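# Lay the towel flat beside the basket and withdraw

## Task

Get the towel lying flat on the table as a single unfolded layer, with every part of it at least one finger-width in from the table edge, at least two finger-widths away from the basket's rim, and more than a hand-width from the column of either arm. The basket must stay upright with its entire base resting on the table, moved no more than three finger-widths from its starting spot and turned only slightly if at all. At the end both grippers must have released everything and moved away; nothing may rely on the robot to stay where it is.

## Robot and tools

Robot: two six-joint arms, left_arm and right_arm, each ending in a parallel two-finger gripper. The names are labels only. They do not match the left or right of any picture.

World frame: every position in a result uses one shared frame. Its origin sits on the table surface midway between the arms. +x points out across the table, +z points up, and left_arm is mounted on the +y side. Positions are in metres and orientations are quaternions in w,x,y,z order. The printed hand position can be somewhat wrong, more so when the arm reaches far. On a gripper, the fingers extend along its local +z and close along its local y. The reported end_effector_position is the point between the finger pads, about 1 cm short of the tips.

Joint order: inside every row and every per-joint list in a result, each arm's six joints come as shoulder, elbow, wrist roll, wrist pitch, waist, wrist yaw. Use this order and no other. Stated ranges in radians: shoulder 0.000 to 3.142, elbow 0.000 to 3.019, wrist roll -2.094 to 2.094, wrist pitch -1.693 to 1.571, waist -2.880 to 2.880, wrist yaw -1.571 to 1.571. A real end stop may sit up to 0.019 rad either side of its stated value. A target more than 0.019 rad beyond a stated end, and further out than the last reading, gets the call refused. A target past the real end is clipped to it. "joint sent to its limit" reports that clipping, but a missing message does not prove there is more room.

Row format: a row is one flat list of 14 numbers for both arms together. It holds left_arm's six absolute joint angles in radians in the order above, then left_arm's opening, then the same seven for right_arm. Opening is an absolute value from -1 (shut) to +1 (fully open, a 0.094 m pad gap). You may append 12 stiffness factors from 0 to 1: left_arm's six joints, then right_arm's six, in the same joint order. Each multiplies that joint's position gain and stays in force until changed.

Tools:
- execute_actions(actions): actions is a list of up to 15 actions. Each action is a list of up to 15 rows, and one row is applied per 1/30 s control step. If an action has fewer than 15 rows, its final row repeats until 15 steps have run. An empty list just returns the current state and images.
- move(target, speed, blocking): target is one row of absolute joint angles and openings, as above. Every joint travels from its present angle toward its target, and all joints finish at the same moment, so grippers trace curves. speed (rad/s, 0.01 to 2, default 0.5) caps the joint with the longest way to go. Paths are stretched to at least 0.5 s and cut off at 10 s. Openings are sent at the start. Moves do not avoid obstacles or the other arm. With blocking=false you get a result after 0.5 s while motion continues. Then use wait(0) or stop before sending any new rows or moves. The extra "move:" line gives the outcome (done, off_target, moving, held, fault). It also gives limits=held or limits=none, and per arm the joint furthest from its target. After limits=held an arm may briefly move much faster than speed.
- wait(seconds): from 0 to 10. The robot keeps its last command, and any running move continues. The wait ends early if that move ends.
- stop(): brakes a running move. Braking needs room, more after fast motion. The fingers keep going.
- zoom_image(camera, region): enlarges part of a camera's latest image. region is [x0, y0, x1, y1] in pixels, top-left origin, at most 504 by 504.
- finished_scene(scene): ends the current scene; pass its number. This cannot be undone, so first make sure the towel and basket meet the goal and both arms have let go and backed away.

Control limits: on each step a joint's target is kept close to its measured angle. The allowed lead is 0.264 rad for the waist, 0.32 for the shoulder, 0.276 for the elbow, 0.33 for wrist pitch, 0.186 for wrist yaw and 0.522 for wrist roll. If the targets would put the gripper more than 70 mm from where it is now, they are scaled back. Long motions therefore take several actions, and an unfinished one may need re-sending. "Joint targets" shows what the joints are currently driven toward. Re-send those angles to hold a joint still. "joint command not followed" means a clearance check altered or blocked some joint targets, while the rest of the row still ran.

Results: there is a state line per arm with its gripper position and quaternion. Joint positions and Joint velocities come as one block per arm: six joints in the order above, then the pad gap in m and m/s. grip_measured is the finger opening on the command scale. It can be off by about 1 mm, with a fixed bias per gripper. Images come from cam_high, cam_left_wrist and cam_right_wrist, in that order, each 504x504. Calibration (pinhole+radial for cam_high, fisheye for the wrist cameras) was supplied. It may be a little off, and results list any camera whose numbers change.

Gripping: to hold something, command an opening about 0.03 below grip_measured for a firm grip, or closer to it for a light one. Pad force tops out around 50 to 62 N, less on very thin parts such as cloth under about 2 mm, though first contact can spike. Held items may be tugged briefly now and then, so grip accordingly.

Avoid: pushing or dropping anything off the table, which fails the task. Don't let the arms strike or squeeze each other. Avoid fast moves into contact and targets far beyond a contact point, which press hard. Avoid tipping or shifting the basket. Holding loads heats the motors. A MOTOR HOT line appears from 85 °C, and at 100 °C that arm goes limp with an OVER-TEMPERATURE FAULT. Any FAULT stop is costly. The robot holds its last command while you compose a reply.

Each tool is called after "Call:" by a JSON object that holds its "api" and its "payload", one argument or row to a line.

## Session

Call:
{"api": "execute_actions", "payload": {
  "actions": []
}}

Scene clock: 0.00 s.
left_arm: end_effector_position=(+0.0835, +0.7935, +0.3309) grip_measured=+1.000 end_effector_quat_wxyz=(-0.505, +0.656, +0.140, -0.544) | right_arm: end_effector_position=(+0.6225, +0.0600, +0.2794) grip_measured=+1.000 end_effector_quat_wxyz=(+0.077, -0.309, +0.865, +0.387)
Joint names: [shoulder, elbow, wrist roll, wrist pitch, waist, wrist yaw]
Joint positions: left_arm=[ 1.658  0.991 -0.262  1.369  0.951 -1.414  0.094] | right_arm=[ 2.19   2.375 -0.196 -1.508  0.251 -0.781  0.094]
Joint velocities: left_arm=[-0.005 -0.012 -0.037  0.002 -0.015  0.037  0.   ] | right_arm=[-0.015  0.012  0.051 -0.022  0.005  0.022  0.   ]
Motor temperatures (°C, as the motors report them): left_arm=[24 24 23 25 23 22] | right_arm=[22 22 21 25 23 23]
Joint targets: left_arm=[1.652 1.016 -0.262 1.372 0.951 -1.414] | right_arm=[2.187 2.402 -0.196 -1.506 0.251 -0.781]
Joint stiffness scale: left_arm=[1. 1. 1. 1. 1. 1.] | right_arm=[1. 1. 1. 1. 1. 1.]

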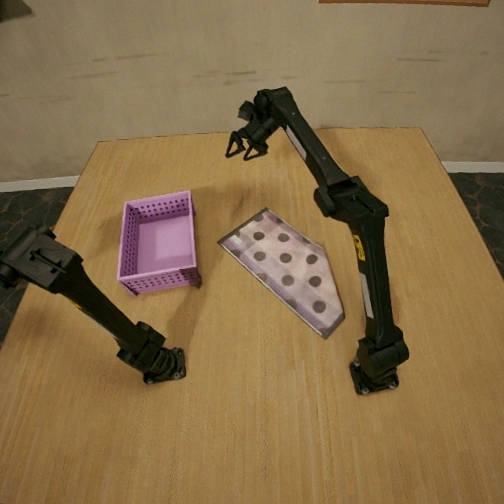

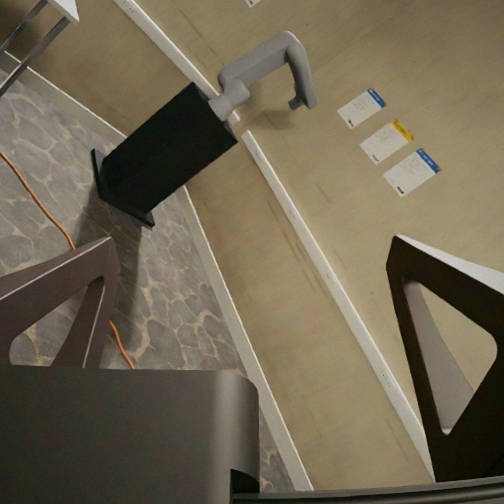

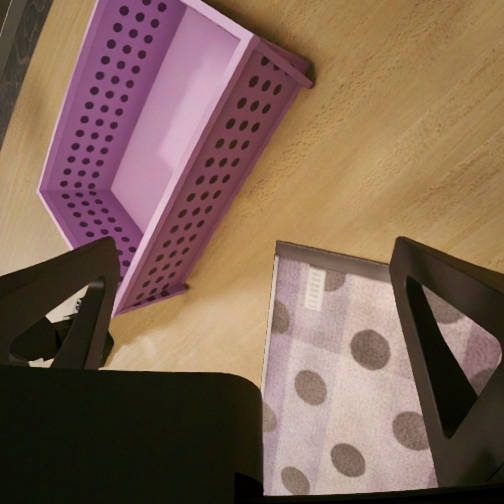

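Call:
{"api": "zoom_image", "payload": {
  "camera": "cam_high",
  "region": [190,180,390,360]
}}

Call:
{"api": "move", "payload": {
  "target": [1.2,1.2,0,0,0.6,0,1,1.2,1.2,0,0,0,0,1],
  "speed": 1
}}

Call:
{"api": "move", "payload": {
  "target": [1.2,1.6,0,0,0.6,0,1,1.57,1.2,0,-0.5,-0.5,0,1],
  "speed": 1
}}

Region (190, 180, 390, 360) of cam_high's 504x504 image, scaled by 2.520, with more detail than that image has; it fills the top 454 rows of this view, and the rest is white.

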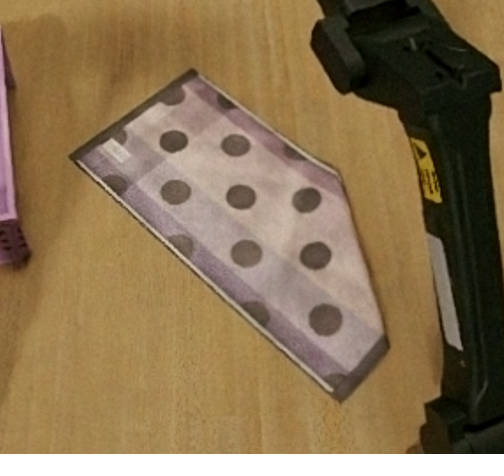

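Scene clock: 5.67 s.
left_arm: end_effector_position=(+0.4334, +0.6857, +0.4703) grip_measured=+1.000 end_effector_quat_wxyz=(+0.633, -0.292, +0.666, +0.266) | right_arm: end_effector_position=(+0.5695, -0.2392, +0.5035) grip_measured=+1.000 end_effector_quat_wxyz=(+0.700, -0.058, +0.710, +0.050)
Joint names: [shoulder, elbow, wrist roll, wrist pitch, waist, wrist yaw]
Joint positions: left_arm=[ 1.206  1.143 -0.016  0.005  0.608 -0.002  0.094] | right_arm=[ 1.196  1.196 -0.01  -0.016  0.011 -0.004  0.094]
Joint velocities: left_arm=[ 0.005 -0.017 -0.007 -0.002 -0.005 -0.022  0.   ] | right_arm=[-0.005  0.002 -0.037 -0.022 -0.005 -0.11   0.   ]
Motor temperatures (°C, as the motors report them): left_arm=[25 25 23 25 23 22] | right_arm=[24 25 21 25 23 23]
Joint targets: left_arm=[1.200 1.200 0.000 0.000 0.600 0.000] | right_arm=[1.200 1.200 -0.000 0.000 0.000 -0.000]
Joint stiffness scale: left_arm=[1. 1. 1. 1. 1. 1.] | right_arm=[1. 1. 1. 1. 1. 1.]
move: off_target (left_arm); limits=none; left_arm: farthest joint: the elbow, 0.057 radians from its target (0.209 radians at the start); right_arm: farthest joint: the wrist pitch, 0.016 radians from its target (1.508 radians at the start)
camera_calibration (this result's frames):
cam_left_wrist: T_world_to_cam=[[0.729301, -0.684134, 0.0090001, 0.145559], [-0.429856, -0.46839, -0.771903, 0.873748], [0.532301, 0.559081, -0.635676, -0.191246], [0, 0, 0, 1]] pos_world=[0.37123, 0.615759, 0.551568]
cam_right_wrist: T_world_to_cam=[[0.163743, -0.986417, 0.0130039, -0.331581], [-0.579349, -0.106823, -0.808049, 0.717528], [0.798463, 0.124778, -0.588971, -0.00425682], [0, 0, 0, 1]] pos_world=[0.473392, -0.249898, 0.581603]

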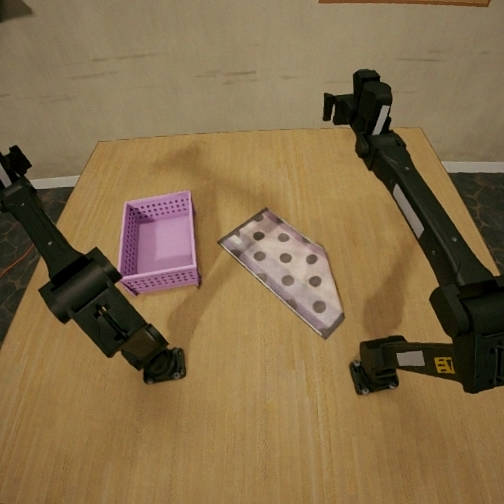

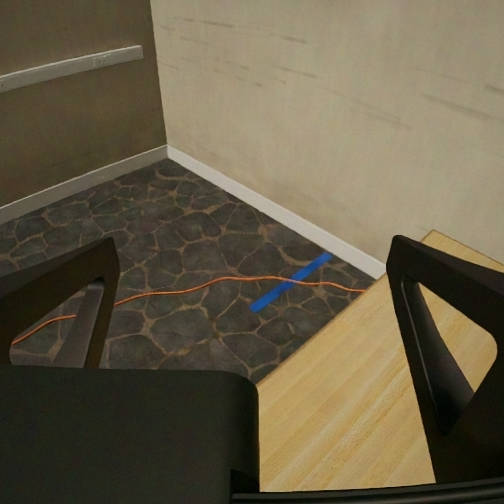

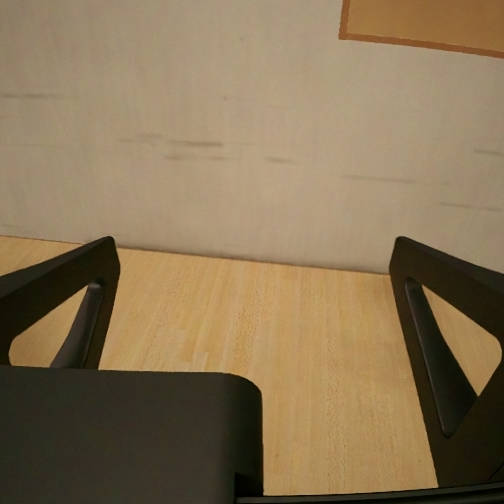

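Scene clock: 7.00 s.
left_arm: end_effector_position=(+0.4028, +0.6536, +0.7320) grip_measured=+1.000 end_effector_quat_wxyz=(+0.760, -0.228, +0.519, +0.319) | right_arm: end_effector_position=(+0.5580, -0.5451, +0.1658) grip_measured=+1.000 end_effector_quat_wxyz=(+0.323, +0.173, +0.928, -0.063)
Joint names: [shoulder, elbow, wrist roll, wrist pitch, waist, wrist yaw]
Joint positions: left_arm=[ 1.195  1.56  -0.015  0.001  0.608 -0.002  0.094] | right_arm=[ 1.583  1.18  -0.008 -0.498 -0.514  0.     0.094]
Joint velocities: left_arm=[-0.005 -0.007 -0.022  0.007 -0.005  0.007  0.   ] | right_arm=[-0.015 -0.002 -0.051  0.002 -0.005 -0.081  0.   ]
Motor temperatures (°C, as the motors report them): left_arm=[25 25 23 25 23 22] | right_arm=[24 25 21 25 23 23]
Joint targets: left_arm=[1.200 1.600 -0.000 -0.000 0.600 -0.000] | right_arm=[1.570 1.200 0.000 -0.500 -0.500 0.000]
Joint stiffness scale: left_arm=[1. 1. 1. 1. 1. 1.] | right_arm=[1. 1. 1. 1. 1. 1.]
move: off_target (left_arm); limits=none; left_arm: farthest joint: the elbow, 0.040 radians from its target (0.457 radians at the start); right_arm: farthest joint: the elbow, 0.020 radians from its target (0.004 radians at the start)
camera_calibration (this result's frames):
cam_left_wrist: T_world_to_cam=[[0.726397, -0.687189, 0.0108878, 0.145316], [-0.172667, -0.197806, -0.964914, 0.908376], [0.665232, 0.699031, -0.26234, -0.408895], [0, 0, 0, 1]] pos_world=[0.323299, 0.565372, 0.767653]
cam_right_wrist: T_world_to_cam=[[-0.353327, -0.935498, -0.00174182, -0.308398], [-0.933957, 0.352851, -0.0567566, 0.729185], [0.0537103, -0.0184269, -0.998387, 0.249627], [0, 0, 0, 1]] pos_world=[0.558654, -0.541199, 0.290073]

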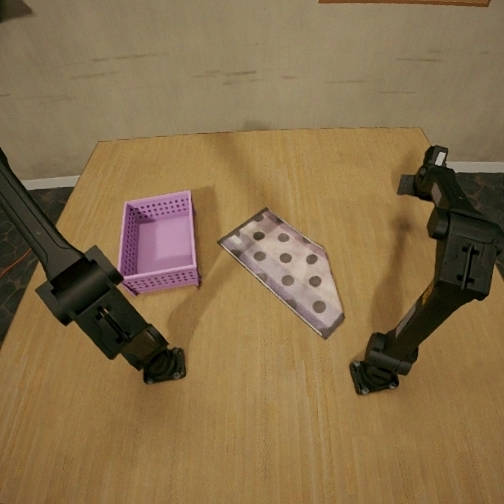

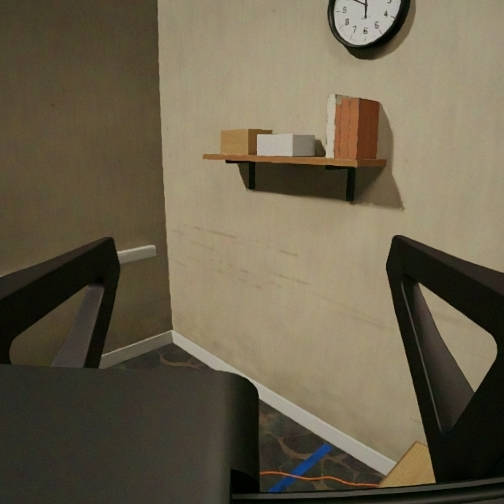

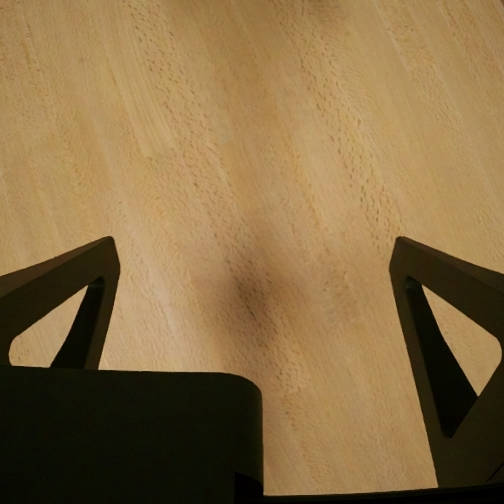

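Call:
{"api": "move", "payload": {
  "target": [1.2,0.8,0,-0.5,0.6,0,1,1.0,0.8,0,-0.8,0,0,1],
  "speed": 1
}}

Call:
{"api": "move", "payload": {
  "target": [1.2,0.8,0,-1.1,0.6,0,1,1.3,1.1,0,-0.8,0.45,0,1],
  "speed": 1
}}

Scene clock: 21.77 s.
left_arm: end_effector_position=(+0.3416, +0.5892, +0.1525) grip_measured=+1.000 end_effector_quat_wxyz=(+0.290, -0.381, +0.869, +0.122) | right_arm: end_effector_position=(+0.3797, -0.2746, +0.1995) grip_measured=+1.000 end_effector_quat_wxyz=(+0.279, -0.067, +0.958, +0.017)
Joint names: [shoulder, elbow, wrist roll, wrist pitch, waist, wrist yaw]
Joint positions: left_arm=[ 1.204  0.776 -0.015 -0.503  0.608 -0.002  0.094] | right_arm=[ 1.004  0.794 -0.008 -0.794 -0.005  0.     0.094]
Joint velocities: left_arm=[-0.005  0.007  0.066 -0.002 -0.005 -0.007  0.   ] | right_arm=[-0.015 -0.022 -0.007 -0.002 -0.005 -0.139  0.   ]
Motor temperatures (°C, as the motors report them): left_arm=[25 28 23 25 23 22] | right_arm=[24 28 21 25 23 23]
Joint targets: left_arm=[1.200 0.800 -0.000 -0.500 0.600 0.000] | right_arm=[1.000 0.800 0.000 -0.800 0.000 -0.000]
Joint stiffness scale: left_arm=[1. 1. 1. 1. 1. 1.] | right_arm=[1. 1. 1. 1. 1. 1.]
move: off_target (left_arm); limits=none; left_arm: farthest joint: the elbow, 0.024 radians from its target (0.760 radians at the start); right_arm: farthest joint: the wrist roll, 0.008 radians from its target (0.008 radians at the start)
camera_calibration (this result's frames):
cam_left_wrist: T_world_to_cam=[[0.732025, -0.681278, -0.000114132, 0.148181], [-0.681253, -0.731996, -0.00871585, 0.668564], [0.00585437, 0.00645797, -0.999962, 0.270585], [0, 0, 0, 1]] pos_world=[0.345405, 0.588591, 0.276418]
cam_right_wrist: T_world_to_cam=[[0.147344, -0.98908, -0.00331373, -0.322741], [-0.988007, -0.147339, 0.0461828, 0.331687], [-0.0461667, -0.00353077, -0.998928, 0.339914], [0, 0, 0, 1]] pos_world=[0.390956, -0.269147, 0.323162]

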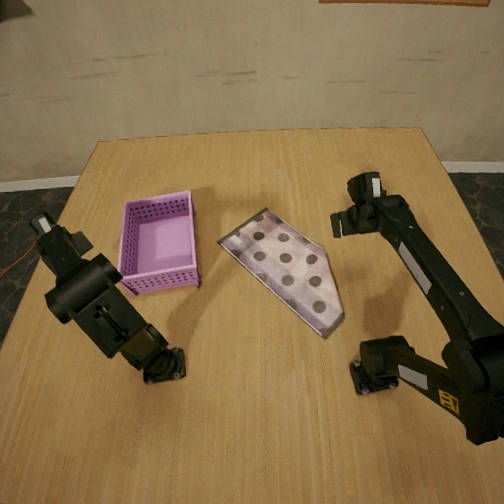

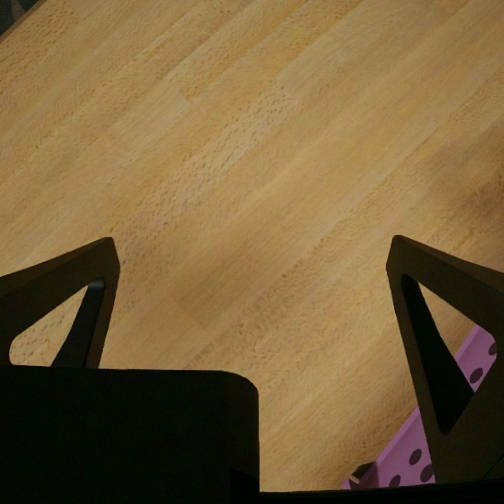

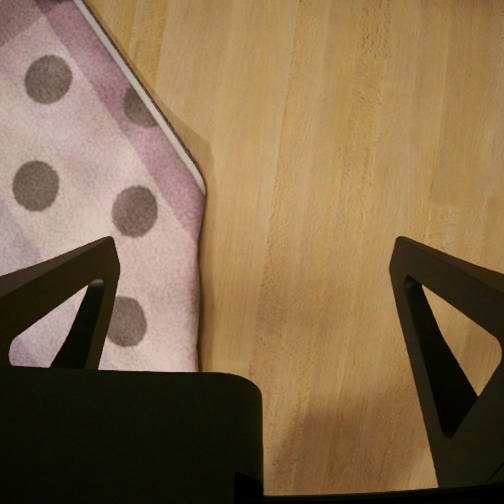

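Scene clock: 22.90 s.
left_arm: end_effector_position=(+0.2483, +0.4913, +0.1037) grip_measured=+1.000 end_effector_quat_wxyz=(+0.022, -0.401, +0.916, +0.010) | right_arm: end_effector_position=(+0.4007, -0.0585, +0.2135) grip_measured=+1.000 end_effector_quat_wxyz=(+0.257, -0.283, +0.921, +0.077)
Joint names: [shoulder, elbow, wrist roll, wrist pitch, waist, wrist yaw]
Joint positions: left_arm=[ 1.204  0.774 -0.015 -1.093  0.608 -0.002  0.094] | right_arm=[ 1.288  1.053 -0.008 -0.794  0.452  0.     0.094]
Joint velocities: left_arm=[-0.015  0.012  0.007 -0.012  0.005 -0.051  0.   ] | right_arm=[-0.015  0.002 -0.007 -0.007 -0.005 -0.022  0.   ]
Motor temperatures (°C, as the motors report them): left_arm=[25 28 23 25 23 22] | right_arm=[24 29 21 25 23 23]
Joint targets: left_arm=[1.200 0.800 -0.000 -1.100 0.600 -0.000] | right_arm=[1.300 1.100 -0.000 -0.800 0.450 0.000]
Joint stiffness scale: left_arm=[1. 1. 1. 1. 1. 1.] | right_arm=[1. 1. 1. 1. 1. 1.]
move: off_target (left_arm, right_arm); limits=none; left_arm: farthest joint: the elbow, 0.026 radians from its target (0.024 radians at the start); right_arm: farthest joint: the elbow, 0.047 radians from its target (0.306 radians at the start)
camera_calibration (this result's frames):
cam_left_wrist: T_world_to_cam=[[0.730651, -0.682721, -0.00642087, 0.151413], [-0.567403, -0.612415, 0.550455, 0.387908], [-0.379739, -0.398548, -0.83484, 0.500559], [0, 0, 0, 1]] pos_world=[0.299552, 0.54043, 0.205333]
cam_right_wrist: T_world_to_cam=[[0.567968, -0.823042, -0.00369327, -0.270805], [-0.820803, -0.566743, 0.0713131, 0.286738], [-0.0607868, -0.0374721, -0.997447, 0.359224], [0, 0, 0, 1]] pos_world=[0.411, -0.0469161, 0.336858]

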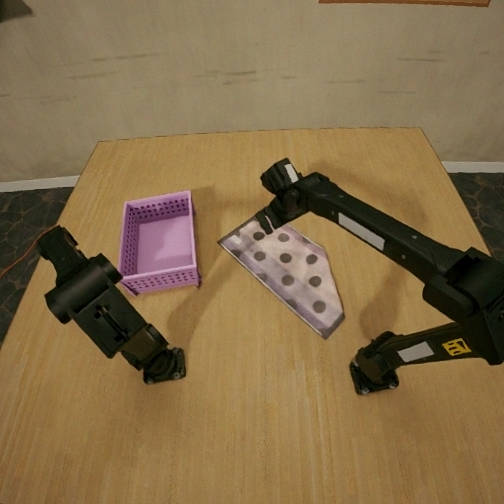

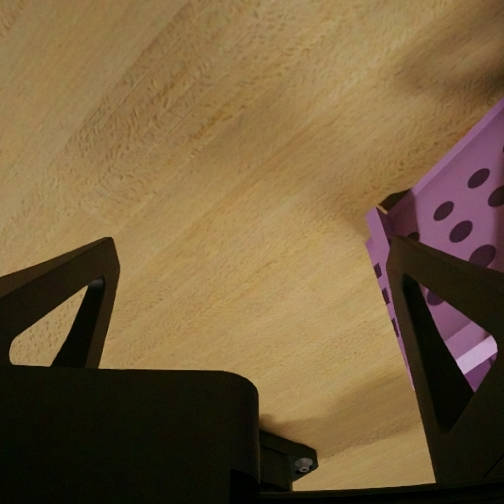

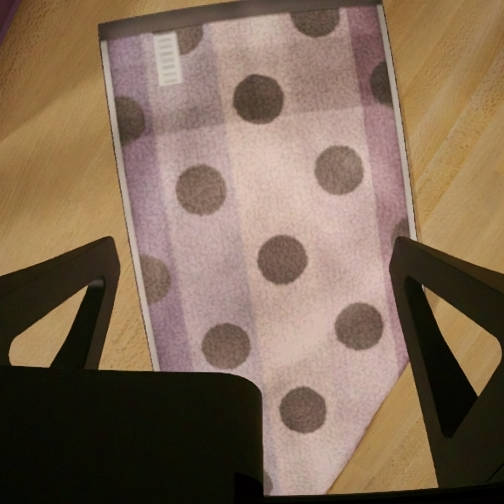

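Call:
{"api": "move", "payload": {
  "target": [0.6,0.6,0,-1.1,0.6,0,1,0.965,0.54,0,-1.13,0.505,0,0],
  "speed": 0.8
}}

Call:
{"api": "move", "payload": {
  "target": [0.6,0.6,0,-1.1,0.6,0,1,1.07,0.455,0,-0.94,0.505,0,0],
  "speed": 0.3
}}

Scene clock: 39.07 s.
left_arm: end_effector_position=(+0.2016, +0.4422, +0.1819) grip_measured=+1.000 end_effector_quat_wxyz=(+0.219, -0.390, +0.890, +0.093) | right_arm: end_effector_position=(+0.1712, -0.2024, +0.0706) grip_measured=+0.002 end_effector_quat_wxyz=(-0.002, -0.312, +0.950, -0.001)
Joint names: [shoulder, elbow, wrist roll, wrist pitch, waist, wrist yaw]
Joint positions: left_arm=[ 0.592  0.597 -0.015 -1.096  0.608 -0.002  0.094] | right_arm=[ 0.976  0.527 -0.008 -1.125  0.489  0.     0.047]
Joint velocities: left_arm=[-0.015 -0.012  0.051  0.012 -0.015  0.037  0.   ] | right_arm=[-0.005  0.007 -0.037 -0.012 -0.005 -0.11   0.001]
Motor temperatures (°C, as the motors report them): left_arm=[25 28 23 25 23 22] | right_arm=[23 33 21 25 23 23]
Joint targets: left_arm=[0.600 0.600 0.000 -1.100 0.600 0.000] | right_arm=[0.965 0.540 0.000 -1.130 0.505 -0.000]
Joint stiffness scale: left_arm=[1. 1. 1. 1. 1. 1.] | right_arm=[1. 1. 1. 1. 1. 1.]
move: done; limits=none; left_arm: farthest joint: the wrist roll, 0.015 radians from its target (0.015 radians at the start); right_arm: farthest joint: the waist, 0.016 radians from its target (0.053 radians at the start)
camera_calibration (this result's frames):
cam_left_wrist: T_world_to_cam=[[0.731681, -0.681644, -0.00209823, 0.151078], [-0.673607, -0.723519, 0.150913, 0.431585], [-0.104387, -0.109007, -0.988545, 0.372936], [0, 0, 0, 1]] pos_world=[0.219108, 0.455894, 0.303849]
cam_right_wrist: T_world_to_cam=[[0.595014, -0.803641, -0.0109554, -0.25964], [-0.651801, -0.490477, 0.578436, -0.0222773], [-0.470228, -0.337036, -0.815655, 0.193984], [0, 0, 0, 1]] pos_world=[0.231185, -0.154204, 0.168265]

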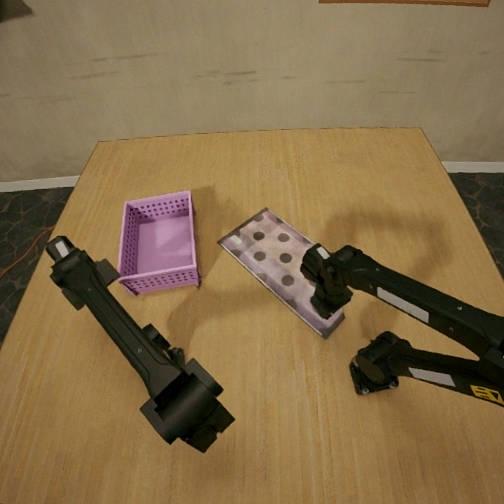

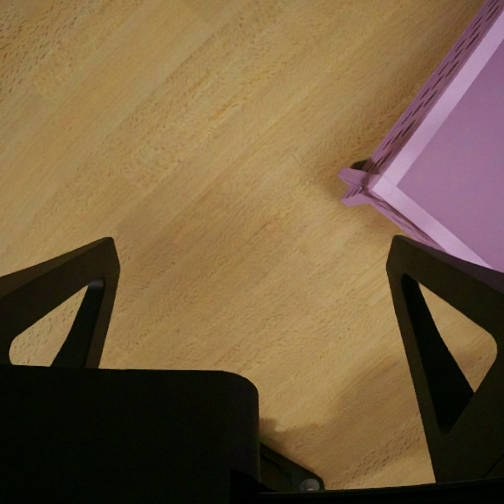

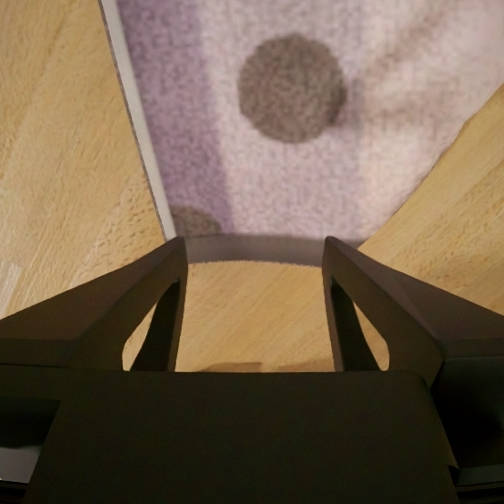

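Scene clock: 40.13 s.
left_arm: end_effector_position=(+0.2016, +0.4422, +0.1819) grip_measured=+1.000 end_effector_quat_wxyz=(+0.219, -0.390, +0.890, +0.093) | right_arm: end_effector_position=(+0.1741, -0.2003, +0.0305) grip_measured=+0.002 end_effector_quat_wxyz=(+0.006, -0.312, +0.950, +0.002)
Joint names: [shoulder, elbow, wrist roll, wrist pitch, waist, wrist yaw]
Joint positions: left_arm=[ 0.592  0.597 -0.015 -1.096  0.608 -0.002  0.094] | right_arm=[ 1.059  0.453 -0.008 -0.951  0.489  0.     0.047]
Joint velocities: left_arm=[-0.015  0.002 -0.051 -0.022 -0.005  0.066  0.   ] | right_arm=[-0.005  0.007 -0.066 -0.012  0.005 -0.022  0.   ]
Motor temperatures (°C, as the motors report them): left_arm=[25 28 23 25 23 22] | right_arm=[23 33 21 25 23 23]
Joint targets: left_arm=[0.600 0.600 -0.000 -1.100 0.600 0.000] | right_arm=[1.070 0.455 -0.000 -0.940 0.505 0.000]
Joint stiffness scale: left_arm=[1. 1. 1. 1. 1. 1.] | right_arm=[1. 1. 1. 1. 1. 1.]
move: done; limits=none; left_arm: farthest joint: the wrist roll, 0.015 radians from its target (0.015 radians at the start); right_arm: farthest joint: the waist, 0.016 radians from its target (0.016 radians at the start)
camera_calibration (this result's frames):
cam_left_wrist: T_world_to_cam=[[0.731681, -0.681644, -0.00209823, 0.151078], [-0.673607, -0.723519, 0.150913, 0.431585], [-0.104387, -0.109007, -0.988545, 0.372936], [0, 0, 0, 1]] pos_world=[0.219108, 0.455894, 0.303849]
cam_right_wrist: T_world_to_cam=[[0.595161, -0.803534, -0.0107703, -0.260128], [-0.659573, -0.496101, 0.564665, 0.00446971], [-0.459071, -0.328963, -0.82525, 0.163287], [0, 0, 0, 1]] pos_world=[0.232726, -0.153089, 0.129427]

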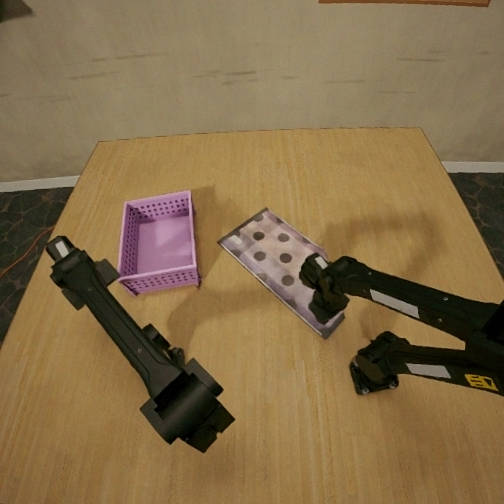

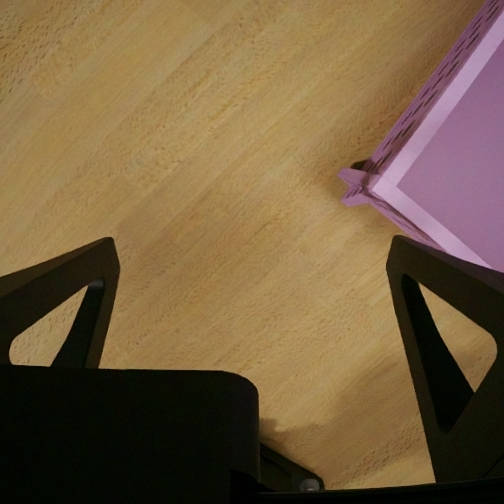

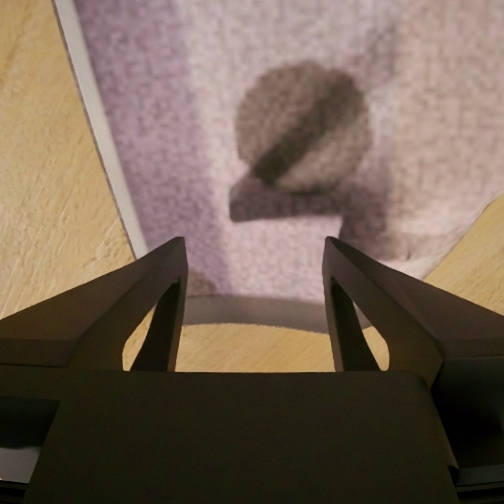

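Call:
{"api": "move", "payload": {
  "target": [0.6,0.6,0,-1.1,0.6,0,1,1.07,0.455,0,-0.94,0.6,0,0]
}}

Call:
{"api": "move", "payload": {
  "target": [0.6,0.6,0,-1.1,0.6,0,1,1.115,0.42,0,-0.87,0.6,0,0],
  "speed": 0.2
}}

Call:
{"api": "move", "payload": {
  "target": [0.6,0.6,0,-1.1,0.6,0,1,1.115,0.42,0,-0.87,0.6,0,-1]
}}

Call:
{"api": "move", "payload": {
  "target": [0.6,0.6,0,-1.1,0.6,0,1,0.965,0.6,0,-1.13,0.6,0,-1],
  "speed": 0.3
}}

Scene clock: 44.53 s.
left_arm: end_effector_position=(+0.2016, +0.4422, +0.1819) grip_measured=+1.000 end_effector_quat_wxyz=(+0.219, -0.390, +0.890, +0.093) | right_arm: end_effector_position=(+0.1610, -0.1840, +0.0305) grip_measured=+0.002 end_effector_quat_wxyz=(+0.006, -0.358, +0.934, +0.002)
Joint names: [shoulder, elbow, wrist roll, wrist pitch, waist, wrist yaw]
Joint positions: left_arm=[ 0.592  0.597 -0.015 -1.096  0.608 -0.002  0.094] | right_arm=[ 1.059  0.453 -0.008 -0.951  0.587  0.     0.047]
Joint velocities: left_arm=[-0.024 -0.007  0.007 -0.007 -0.005 -0.095  0.   ] | right_arm=[-0.015 -0.002 -0.125 -0.012 -0.015 -0.051 -0.001]
Motor temperatures (°C, as the motors report them): left_arm=[25 28 23 25 23 22] | right_arm=[23 32 21 25 23 23]
Joint targets: left_arm=[0.600 0.600 -0.000 -1.100 0.600 0.000] | right_arm=[1.070 0.455 0.000 -0.940 0.600 0.000]
Joint stiffness scale: left_arm=[1. 1. 1. 1. 1. 1.] | right_arm=[1. 1. 1. 1. 1. 1.]
move: done; limits=none; left_arm: farthest joint: the wrist roll, 0.015 radians from its target (0.015 radians at the start); right_arm: farthest joint: the waist, 0.013 radians from its target (0.111 radians at the start)
camera_calibration (this result's frames):
cam_left_wrist: T_world_to_cam=[[0.731681, -0.681644, -0.00209823, 0.151078], [-0.673607, -0.723519, 0.150913, 0.431585], [-0.104387, -0.109007, -0.988545, 0.372936], [0, 0, 0, 1]] pos_world=[0.219108, 0.455894, 0.303849]
cam_right_wrist: T_world_to_cam=[[0.671238, -0.741164, -0.0107703, -0.239999], [-0.607634, -0.558511, 0.564665, -0.0158669], [-0.424525, -0.37248, -0.82525, 0.149109], [0, 0, 0, 1]] pos_world=[0.214756, -0.131201, 0.129427]

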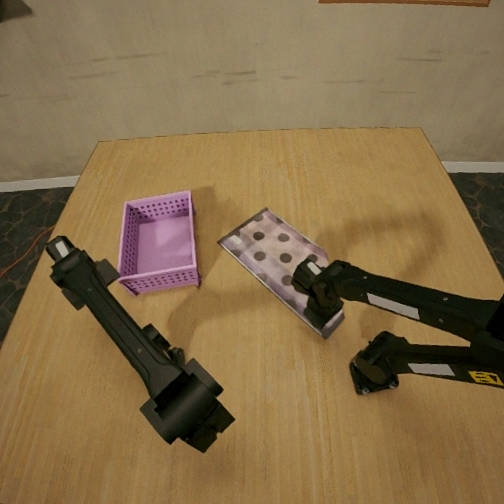

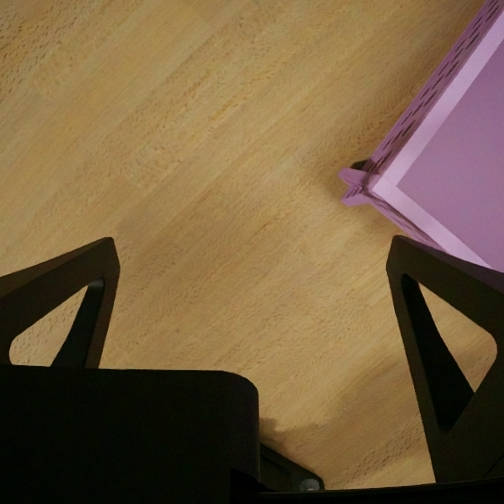

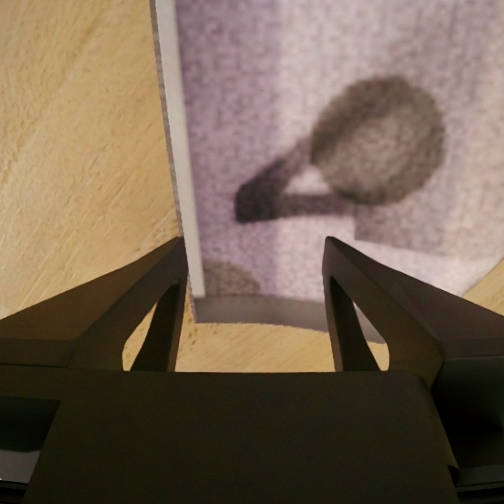

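Scene clock: 45.27 s.
left_arm: end_effector_position=(+0.2016, +0.4422, +0.1819) grip_measured=+1.000 end_effector_quat_wxyz=(+0.219, -0.390, +0.890, +0.093) | right_arm: end_effector_position=(+0.1590, -0.1858, +0.0140) grip_measured=+0.002 end_effector_quat_wxyz=(+0.004, -0.358, +0.934, +0.001)
Joint names: [shoulder, elbow, wrist roll, wrist pitch, waist, wrist yaw]
Joint positions: left_arm=[ 0.592  0.597 -0.015 -1.096  0.608 -0.002  0.094] | right_arm=[ 1.098  0.423 -0.008 -0.888  0.587  0.     0.047]
Joint velocities: left_arm=[-0.005 -0.017 -0.007  0.007 -0.005 -0.095  0.   ] | right_arm=[-0.005 -0.002 -0.037 -0.002 -0.005 -0.051  0.001]
Motor temperatures (°C, as the motors report them): left_arm=[25 28 23 25 23 22] | right_arm=[23 31 21 25 23 23]
Joint targets: left_arm=[0.600 0.600 -0.000 -1.100 0.600 -0.000] | right_arm=[1.115 0.420 0.000 -0.870 0.600 0.000]
Joint stiffness scale: left_arm=[1. 1. 1. 1. 1. 1.] | right_arm=[1. 1. 1. 1. 1. 1.]
move: done; limits=none; left_arm: farthest joint: the wrist roll, 0.015 radians from its target (0.015 radians at the start); right_arm: farthest joint: the wrist pitch, 0.018 radians from its target (0.081 radians at the start)
camera_calibration (this result's frames):
cam_left_wrist: T_world_to_cam=[[0.731681, -0.681644, -0.00209823, 0.151078], [-0.673607, -0.723519, 0.150913, 0.431585], [-0.104387, -0.109007, -0.988545, 0.372936], [0, 0, 0, 1]] pos_world=[0.219108, 0.455894, 0.303849]
cam_right_wrist: T_world_to_cam=[[0.671192, -0.741205, -0.0108338, -0.240145], [-0.605205, -0.55636, 0.569378, -0.00892413], [-0.428053, -0.375605, -0.822005, 0.13387], [0, 0, 0, 1]] pos_world=[0.213086, -0.132679, 0.112522]

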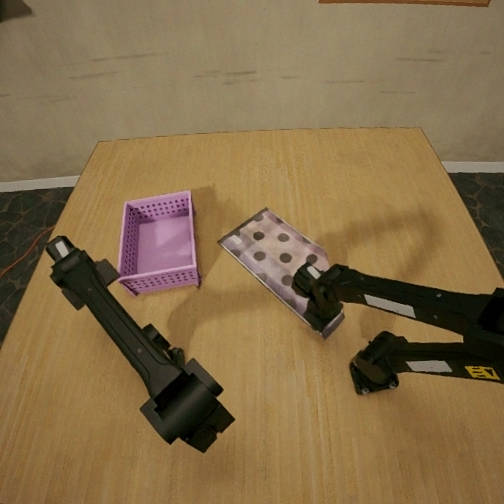

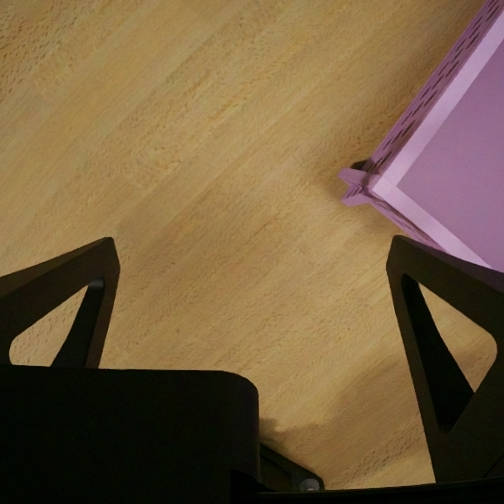

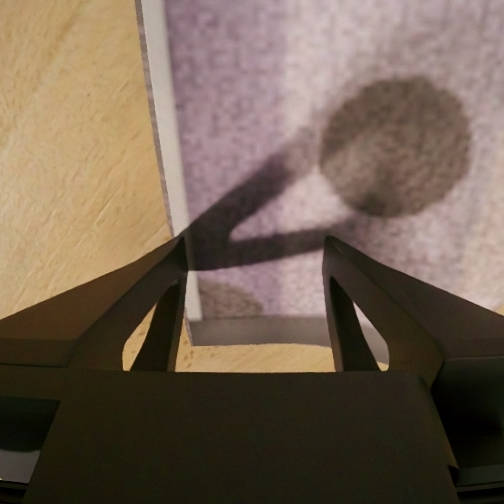

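Scene clock: 45.97 s.
left_arm: end_effector_position=(+0.2016, +0.4422, +0.1819) grip_measured=+1.000 end_effector_quat_wxyz=(+0.219, -0.390, +0.890, +0.093) | right_arm: end_effector_position=(+0.1601, -0.1846, +0.0154) grip_measured=-0.907 end_effector_quat_wxyz=(+0.006, -0.358, +0.934, +0.003)
Joint names: [shoulder, elbow, wrist roll, wrist pitch, waist, wrist yaw]
Joint positions: left_arm=[ 0.592  0.597 -0.015 -1.096  0.608 -0.002  0.094] | right_arm=[ 1.094  0.425 -0.008 -0.888  0.587 -0.001  0.004]
Joint velocities: left_arm=[-0.015 -0.007 -0.007 -0.017 -0.005  0.007  0.   ] | right_arm=[-0.015 -0.007  0.022 -0.002 -0.005 -0.037 -0.   ]
Motor temperatures (°C, as the motors report them): left_arm=[25 28 23 25 23 22] | right_arm=[23 31 21 25 23 23]
Joint targets: left_arm=[0.600 0.600 0.000 -1.100 0.600 0.000] | right_arm=[1.115 0.420 -0.000 -0.870 0.600 -0.000]
Joint stiffness scale: left_arm=[1. 1. 1. 1. 1. 1.] | right_arm=[1. 1. 1. 1. 1. 1.]
move: off_target (right_arm); limits=none; left_arm: farthest joint: the wrist roll, 0.015 radians from its target (0.015 radians at the start); right_arm: farthest joint: the shoulder, 0.021 radians from its target (0.017 radians at the start)
camera_calibration (this result's frames):
cam_left_wrist: T_world_to_cam=[[0.731681, -0.681644, -0.00209823, 0.151078], [-0.673607, -0.723519, 0.150913, 0.431585], [-0.104387, -0.109007, -0.988545, 0.372936], [0, 0, 0, 1]] pos_world=[0.219108, 0.455894, 0.303849]
cam_right_wrist: T_world_to_cam=[[0.671247, -0.741138, -0.011906, -0.239931], [-0.607519, -0.55929, 0.564018, -0.0084618], [-0.424674, -0.371362, -0.825677, 0.136264], [0, 0, 0, 1]] pos_world=[0.21378, -0.131951, 0.114426]

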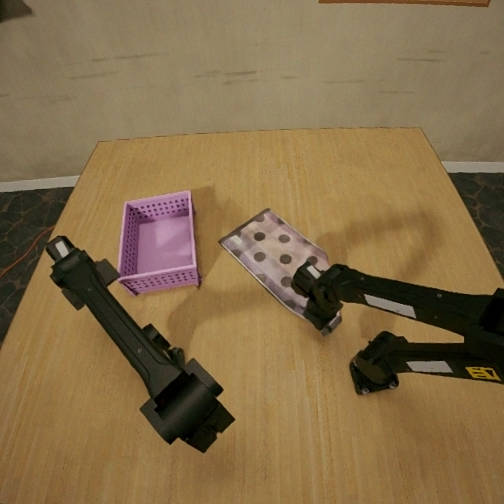

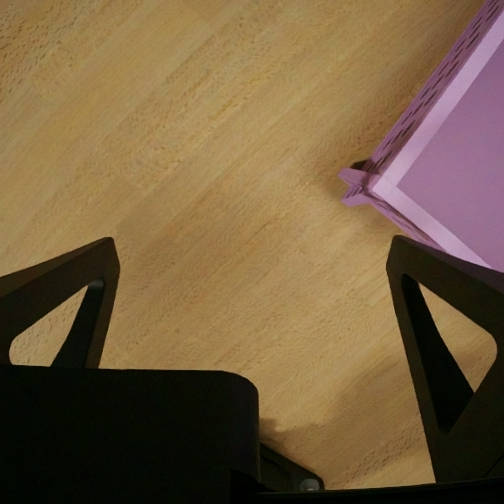

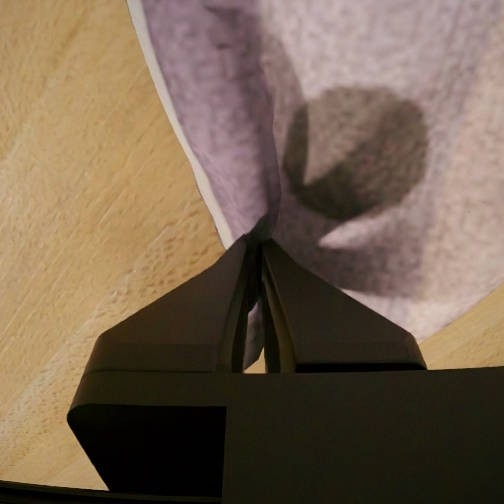

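Scene clock: 47.23 s.
left_arm: end_effector_position=(+0.2016, +0.4422, +0.1819) grip_measured=+1.000 end_effector_quat_wxyz=(+0.219, -0.390, +0.890, +0.093) | right_arm: end_effector_position=(+0.1686, -0.1770, +0.0817) grip_measured=-0.907 end_effector_quat_wxyz=(+0.015, -0.358, +0.934, +0.006)
Joint names: [shoulder, elbow, wrist roll, wrist pitch, waist, wrist yaw]
Joint positions: left_arm=[ 0.592  0.597 -0.015 -1.096  0.608 -0.002  0.094] | right_arm=[ 0.975  0.558 -0.008 -1.121  0.587 -0.001  0.004]
Joint velocities: left_arm=[-0.015 -0.017 -0.022  0.012 -0.015 -0.051  0.   ] | right_arm=[ 0.015 -0.007 -0.022 -0.007 -0.005  0.007 -0.001]
Motor temperatures (°C, as the motors report them): left_arm=[25 28 23 25 23 22] | right_arm=[23 31 21 25 23 23]
Joint targets: left_arm=[0.600 0.600 -0.000 -1.100 0.600 0.000] | right_arm=[0.965 0.600 -0.000 -1.130 0.600 -0.000]
Joint stiffness scale: left_arm=[1. 1. 1. 1. 1. 1.] | right_arm=[1. 1. 1. 1. 1. 1.]
move: off_target (right_arm); limits=none; left_arm: farthest joint: the wrist roll, 0.015 radians from its target (0.015 radians at the start); right_arm: farthest joint: the elbow, 0.042 radians from its target (0.175 radians at the start)
camera_calibration (this result's frames):
cam_left_wrist: T_world_to_cam=[[0.731681, -0.681644, -0.00209823, 0.151078], [-0.673607, -0.723519, 0.150913, 0.431585], [-0.104387, -0.109007, -0.988545, 0.372936], [0, 0, 0, 1]] pos_world=[0.219108, 0.455894, 0.303849]
cam_right_wrist: T_world_to_cam=[[0.671416, -0.740989, -0.0116914, -0.239289], [-0.61546, -0.566322, 0.548168, -0.0349929], [-0.412808, -0.360853, -0.836286, 0.1982], [0, 0, 0, 1]] pos_world=[0.220944, -0.125607, 0.182136]

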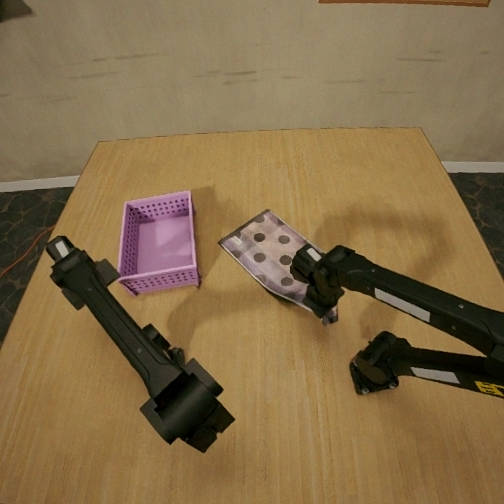

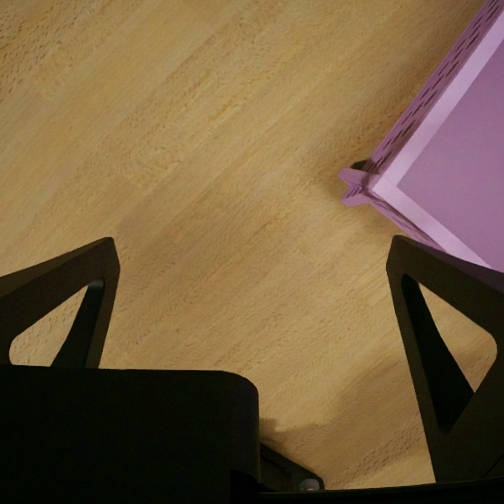

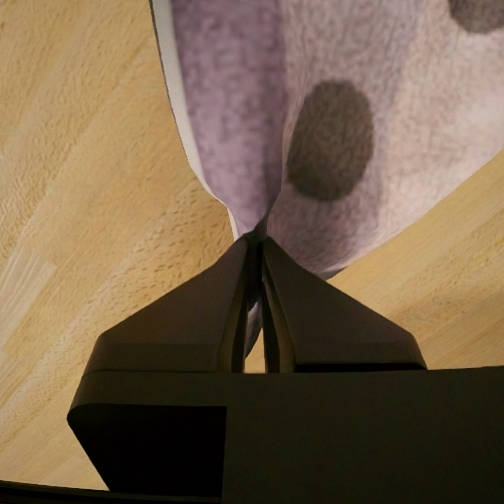

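Call:
{"api": "move", "payload": {
  "target": [0.6,0.6,0,-1.1,0.6,0,1,0.956,1.07,0,-1.38,0.15,0,-1],
  "speed": 0.4
}}

Scene clock: 51.13 s.
left_arm: end_effector_position=(+0.2016, +0.4422, +0.1819) grip_measured=+1.000 end_effector_quat_wxyz=(+0.219, -0.390, +0.890, +0.093) | right_arm: end_effector_position=(+0.2946, -0.2350, +0.2643) grip_measured=-0.907 end_effector_quat_wxyz=(+0.125, -0.151, +0.980, +0.019)
Joint names: [shoulder, elbow, wrist roll, wrist pitch, waist, wrist yaw]
Joint positions: left_arm=[ 0.592  0.597 -0.015 -1.096  0.608 -0.002  0.094] | right_arm=[ 0.968  1.024 -0.008 -1.372  0.16  -0.001  0.004]
Joint velocities: left_arm=[ 0.015 -0.007 -0.007 -0.027  0.005 -0.007  0.   ] | right_arm=[-0.005  0.012 -0.051 -0.012 -0.005  0.081 -0.001]
Motor temperatures (°C, as the motors report them): left_arm=[24 28 23 25 23 22] | right_arm=[23 32 21 25 23 23]
Joint targets: left_arm=[0.600 0.600 0.000 -1.100 0.600 -0.000] | right_arm=[0.956 1.070 0.000 -1.380 0.150 0.000]
Joint stiffness scale: left_arm=[1. 1. 1. 1. 1. 1.] | right_arm=[1. 1. 1. 1. 1. 1.]
move: off_target (right_arm); limits=none; left_arm: farthest joint: the wrist roll, 0.015 radians from its target (0.015 radians at the start); right_arm: farthest joint: the elbow, 0.046 radians from its target (0.512 radians at the start)
camera_calibration (this result's frames):
cam_left_wrist: T_world_to_cam=[[0.731681, -0.681644, -0.00209823, 0.151078], [-0.673607, -0.723519, 0.150913, 0.431585], [-0.104387, -0.109007, -0.988545, 0.372936], [0, 0, 0, 1]] pos_world=[0.219108, 0.455894, 0.303849]
cam_right_wrist: T_world_to_cam=[[0.306204, -0.951924, -0.0089126, -0.307449], [-0.890325, -0.289679, 0.351294, 0.107569], [-0.336987, -0.0996324, -0.936223, 0.447438], [0, 0, 0, 1]] pos_world=[0.340694, -0.216928, 0.378373]

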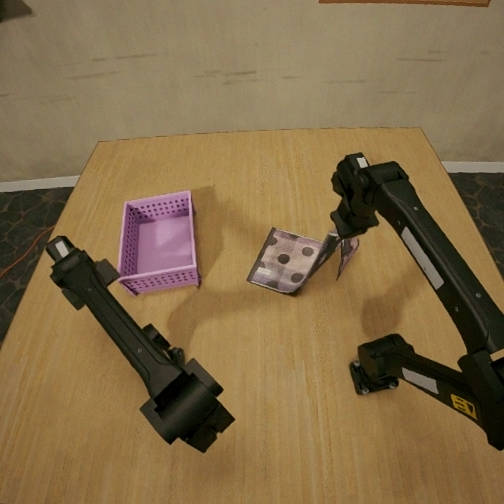

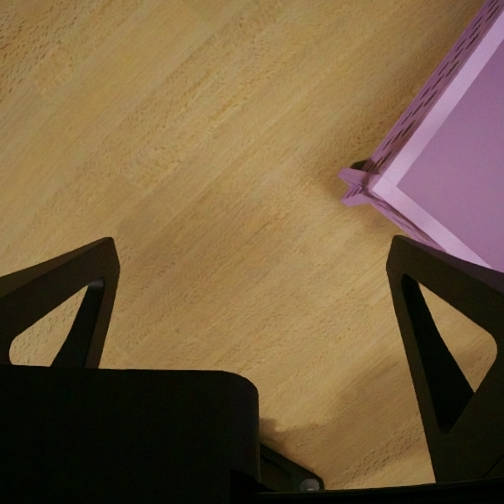

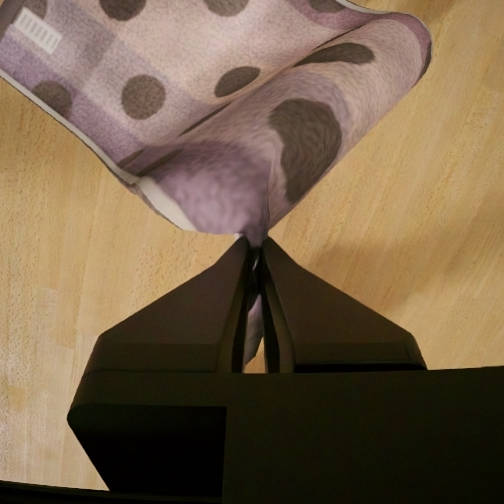

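Call:
{"api": "move", "payload": {
  "target": [0.6,0.6,0,-1.1,0.6,0,1,1.335,1.36,0,-1.29,-0.15,0,-1],
  "speed": 0.4
}}

Call:
{"api": "zoom_image", "payload": {
  "camera": "cam_high",
  "region": [220,130,440,350]
}}

Scene clock: 55.47 s.
left_arm: end_effector_position=(+0.2016, +0.4422, +0.1819) grip_measured=+1.000 end_effector_quat_wxyz=(+0.219, -0.390, +0.890, +0.093) | right_arm: end_effector_position=(+0.4411, -0.3277, +0.2669) grip_measured=-0.907 end_effector_quat_wxyz=(+0.123, -0.001, +0.992, -0.000)
Joint names: [shoulder, elbow, wrist roll, wrist pitch, waist, wrist yaw]
Joint positions: left_arm=[ 0.592  0.597 -0.015 -1.096  0.608 -0.002  0.094] | right_arm=[ 1.331  1.307 -0.008 -1.3   -0.144 -0.001  0.004]
Joint velocities: left_arm=[ 0.005 -0.002  0.007  0.002  0.005 -0.051  0.   ] | right_arm=[ 0.005 -0.007 -0.066 -0.007 -0.015 -0.037  0.001]
Motor temperatures (°C, as the motors report them): left_arm=[24 28 23 25 23 22] | right_arm=[23 33 21 25 23 23]
Joint targets: left_arm=[0.600 0.600 -0.000 -1.100 0.600 -0.000] | right_arm=[1.335 1.360 0.000 -1.290 -0.150 -0.000]
Joint stiffness scale: left_arm=[1. 1. 1. 1. 1. 1.] | right_arm=[1. 1. 1. 1. 1. 1.]
move: off_target (right_arm); limits=none; left_arm: farthest joint: the wrist roll, 0.015 radians from its target (0.015 radians at the start); right_arm: farthest joint: the elbow, 0.053 radians from its target (0.336 radians at the start)
camera_calibration (this result's frames):
cam_left_wrist: T_world_to_cam=[[0.731681, -0.681644, -0.00209823, 0.151078], [-0.673607, -0.723519, 0.150913, 0.431585], [-0.104387, -0.109007, -0.988545, 0.372936], [0, 0, 0, 1]] pos_world=[0.219108, 0.455894, 0.303849]
cam_right_wrist: T_world_to_cam=[[0.00710739, -0.999934, -0.00902168, -0.324311], [-0.933369, -0.00987128, 0.358782, 0.318968], [-0.358847, 0.00587056, -0.933378, 0.533398], [0, 0, 0, 1]] pos_world=[0.491428, -0.324272, 0.380496]

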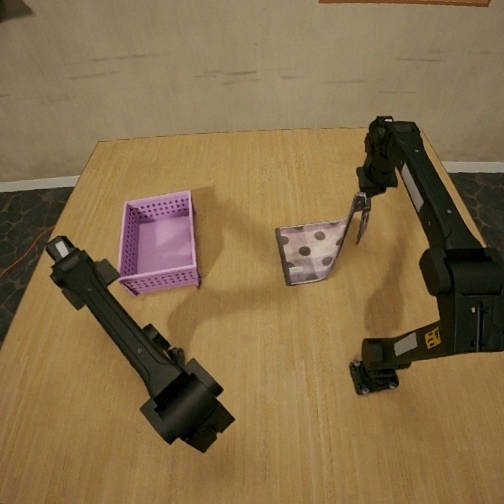

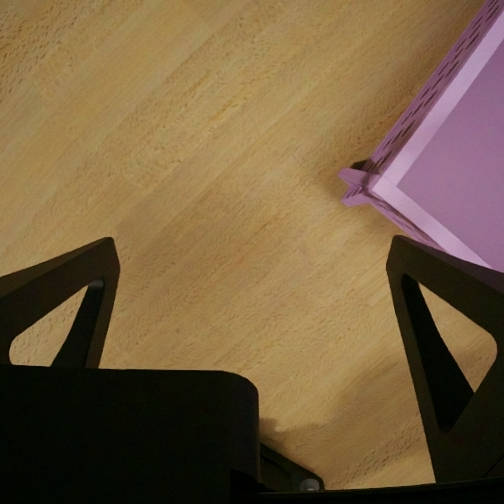

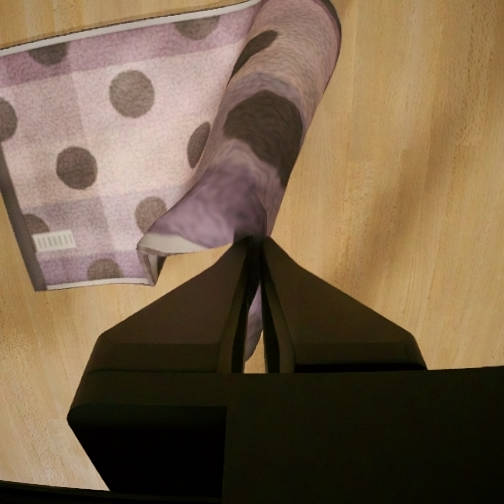

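Region (220, 130, 440, 350) of cam_high's 504x504 image, scaled by 2.291, with more detail than that image has.

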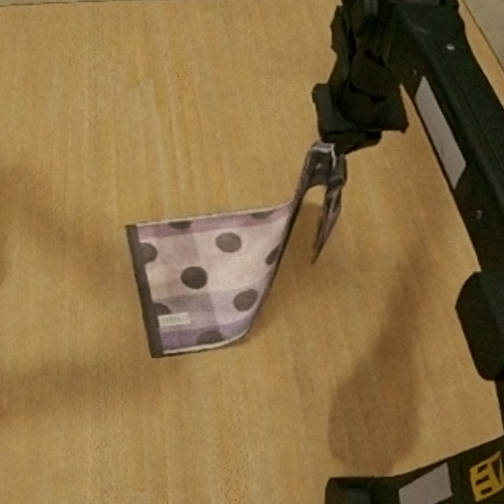

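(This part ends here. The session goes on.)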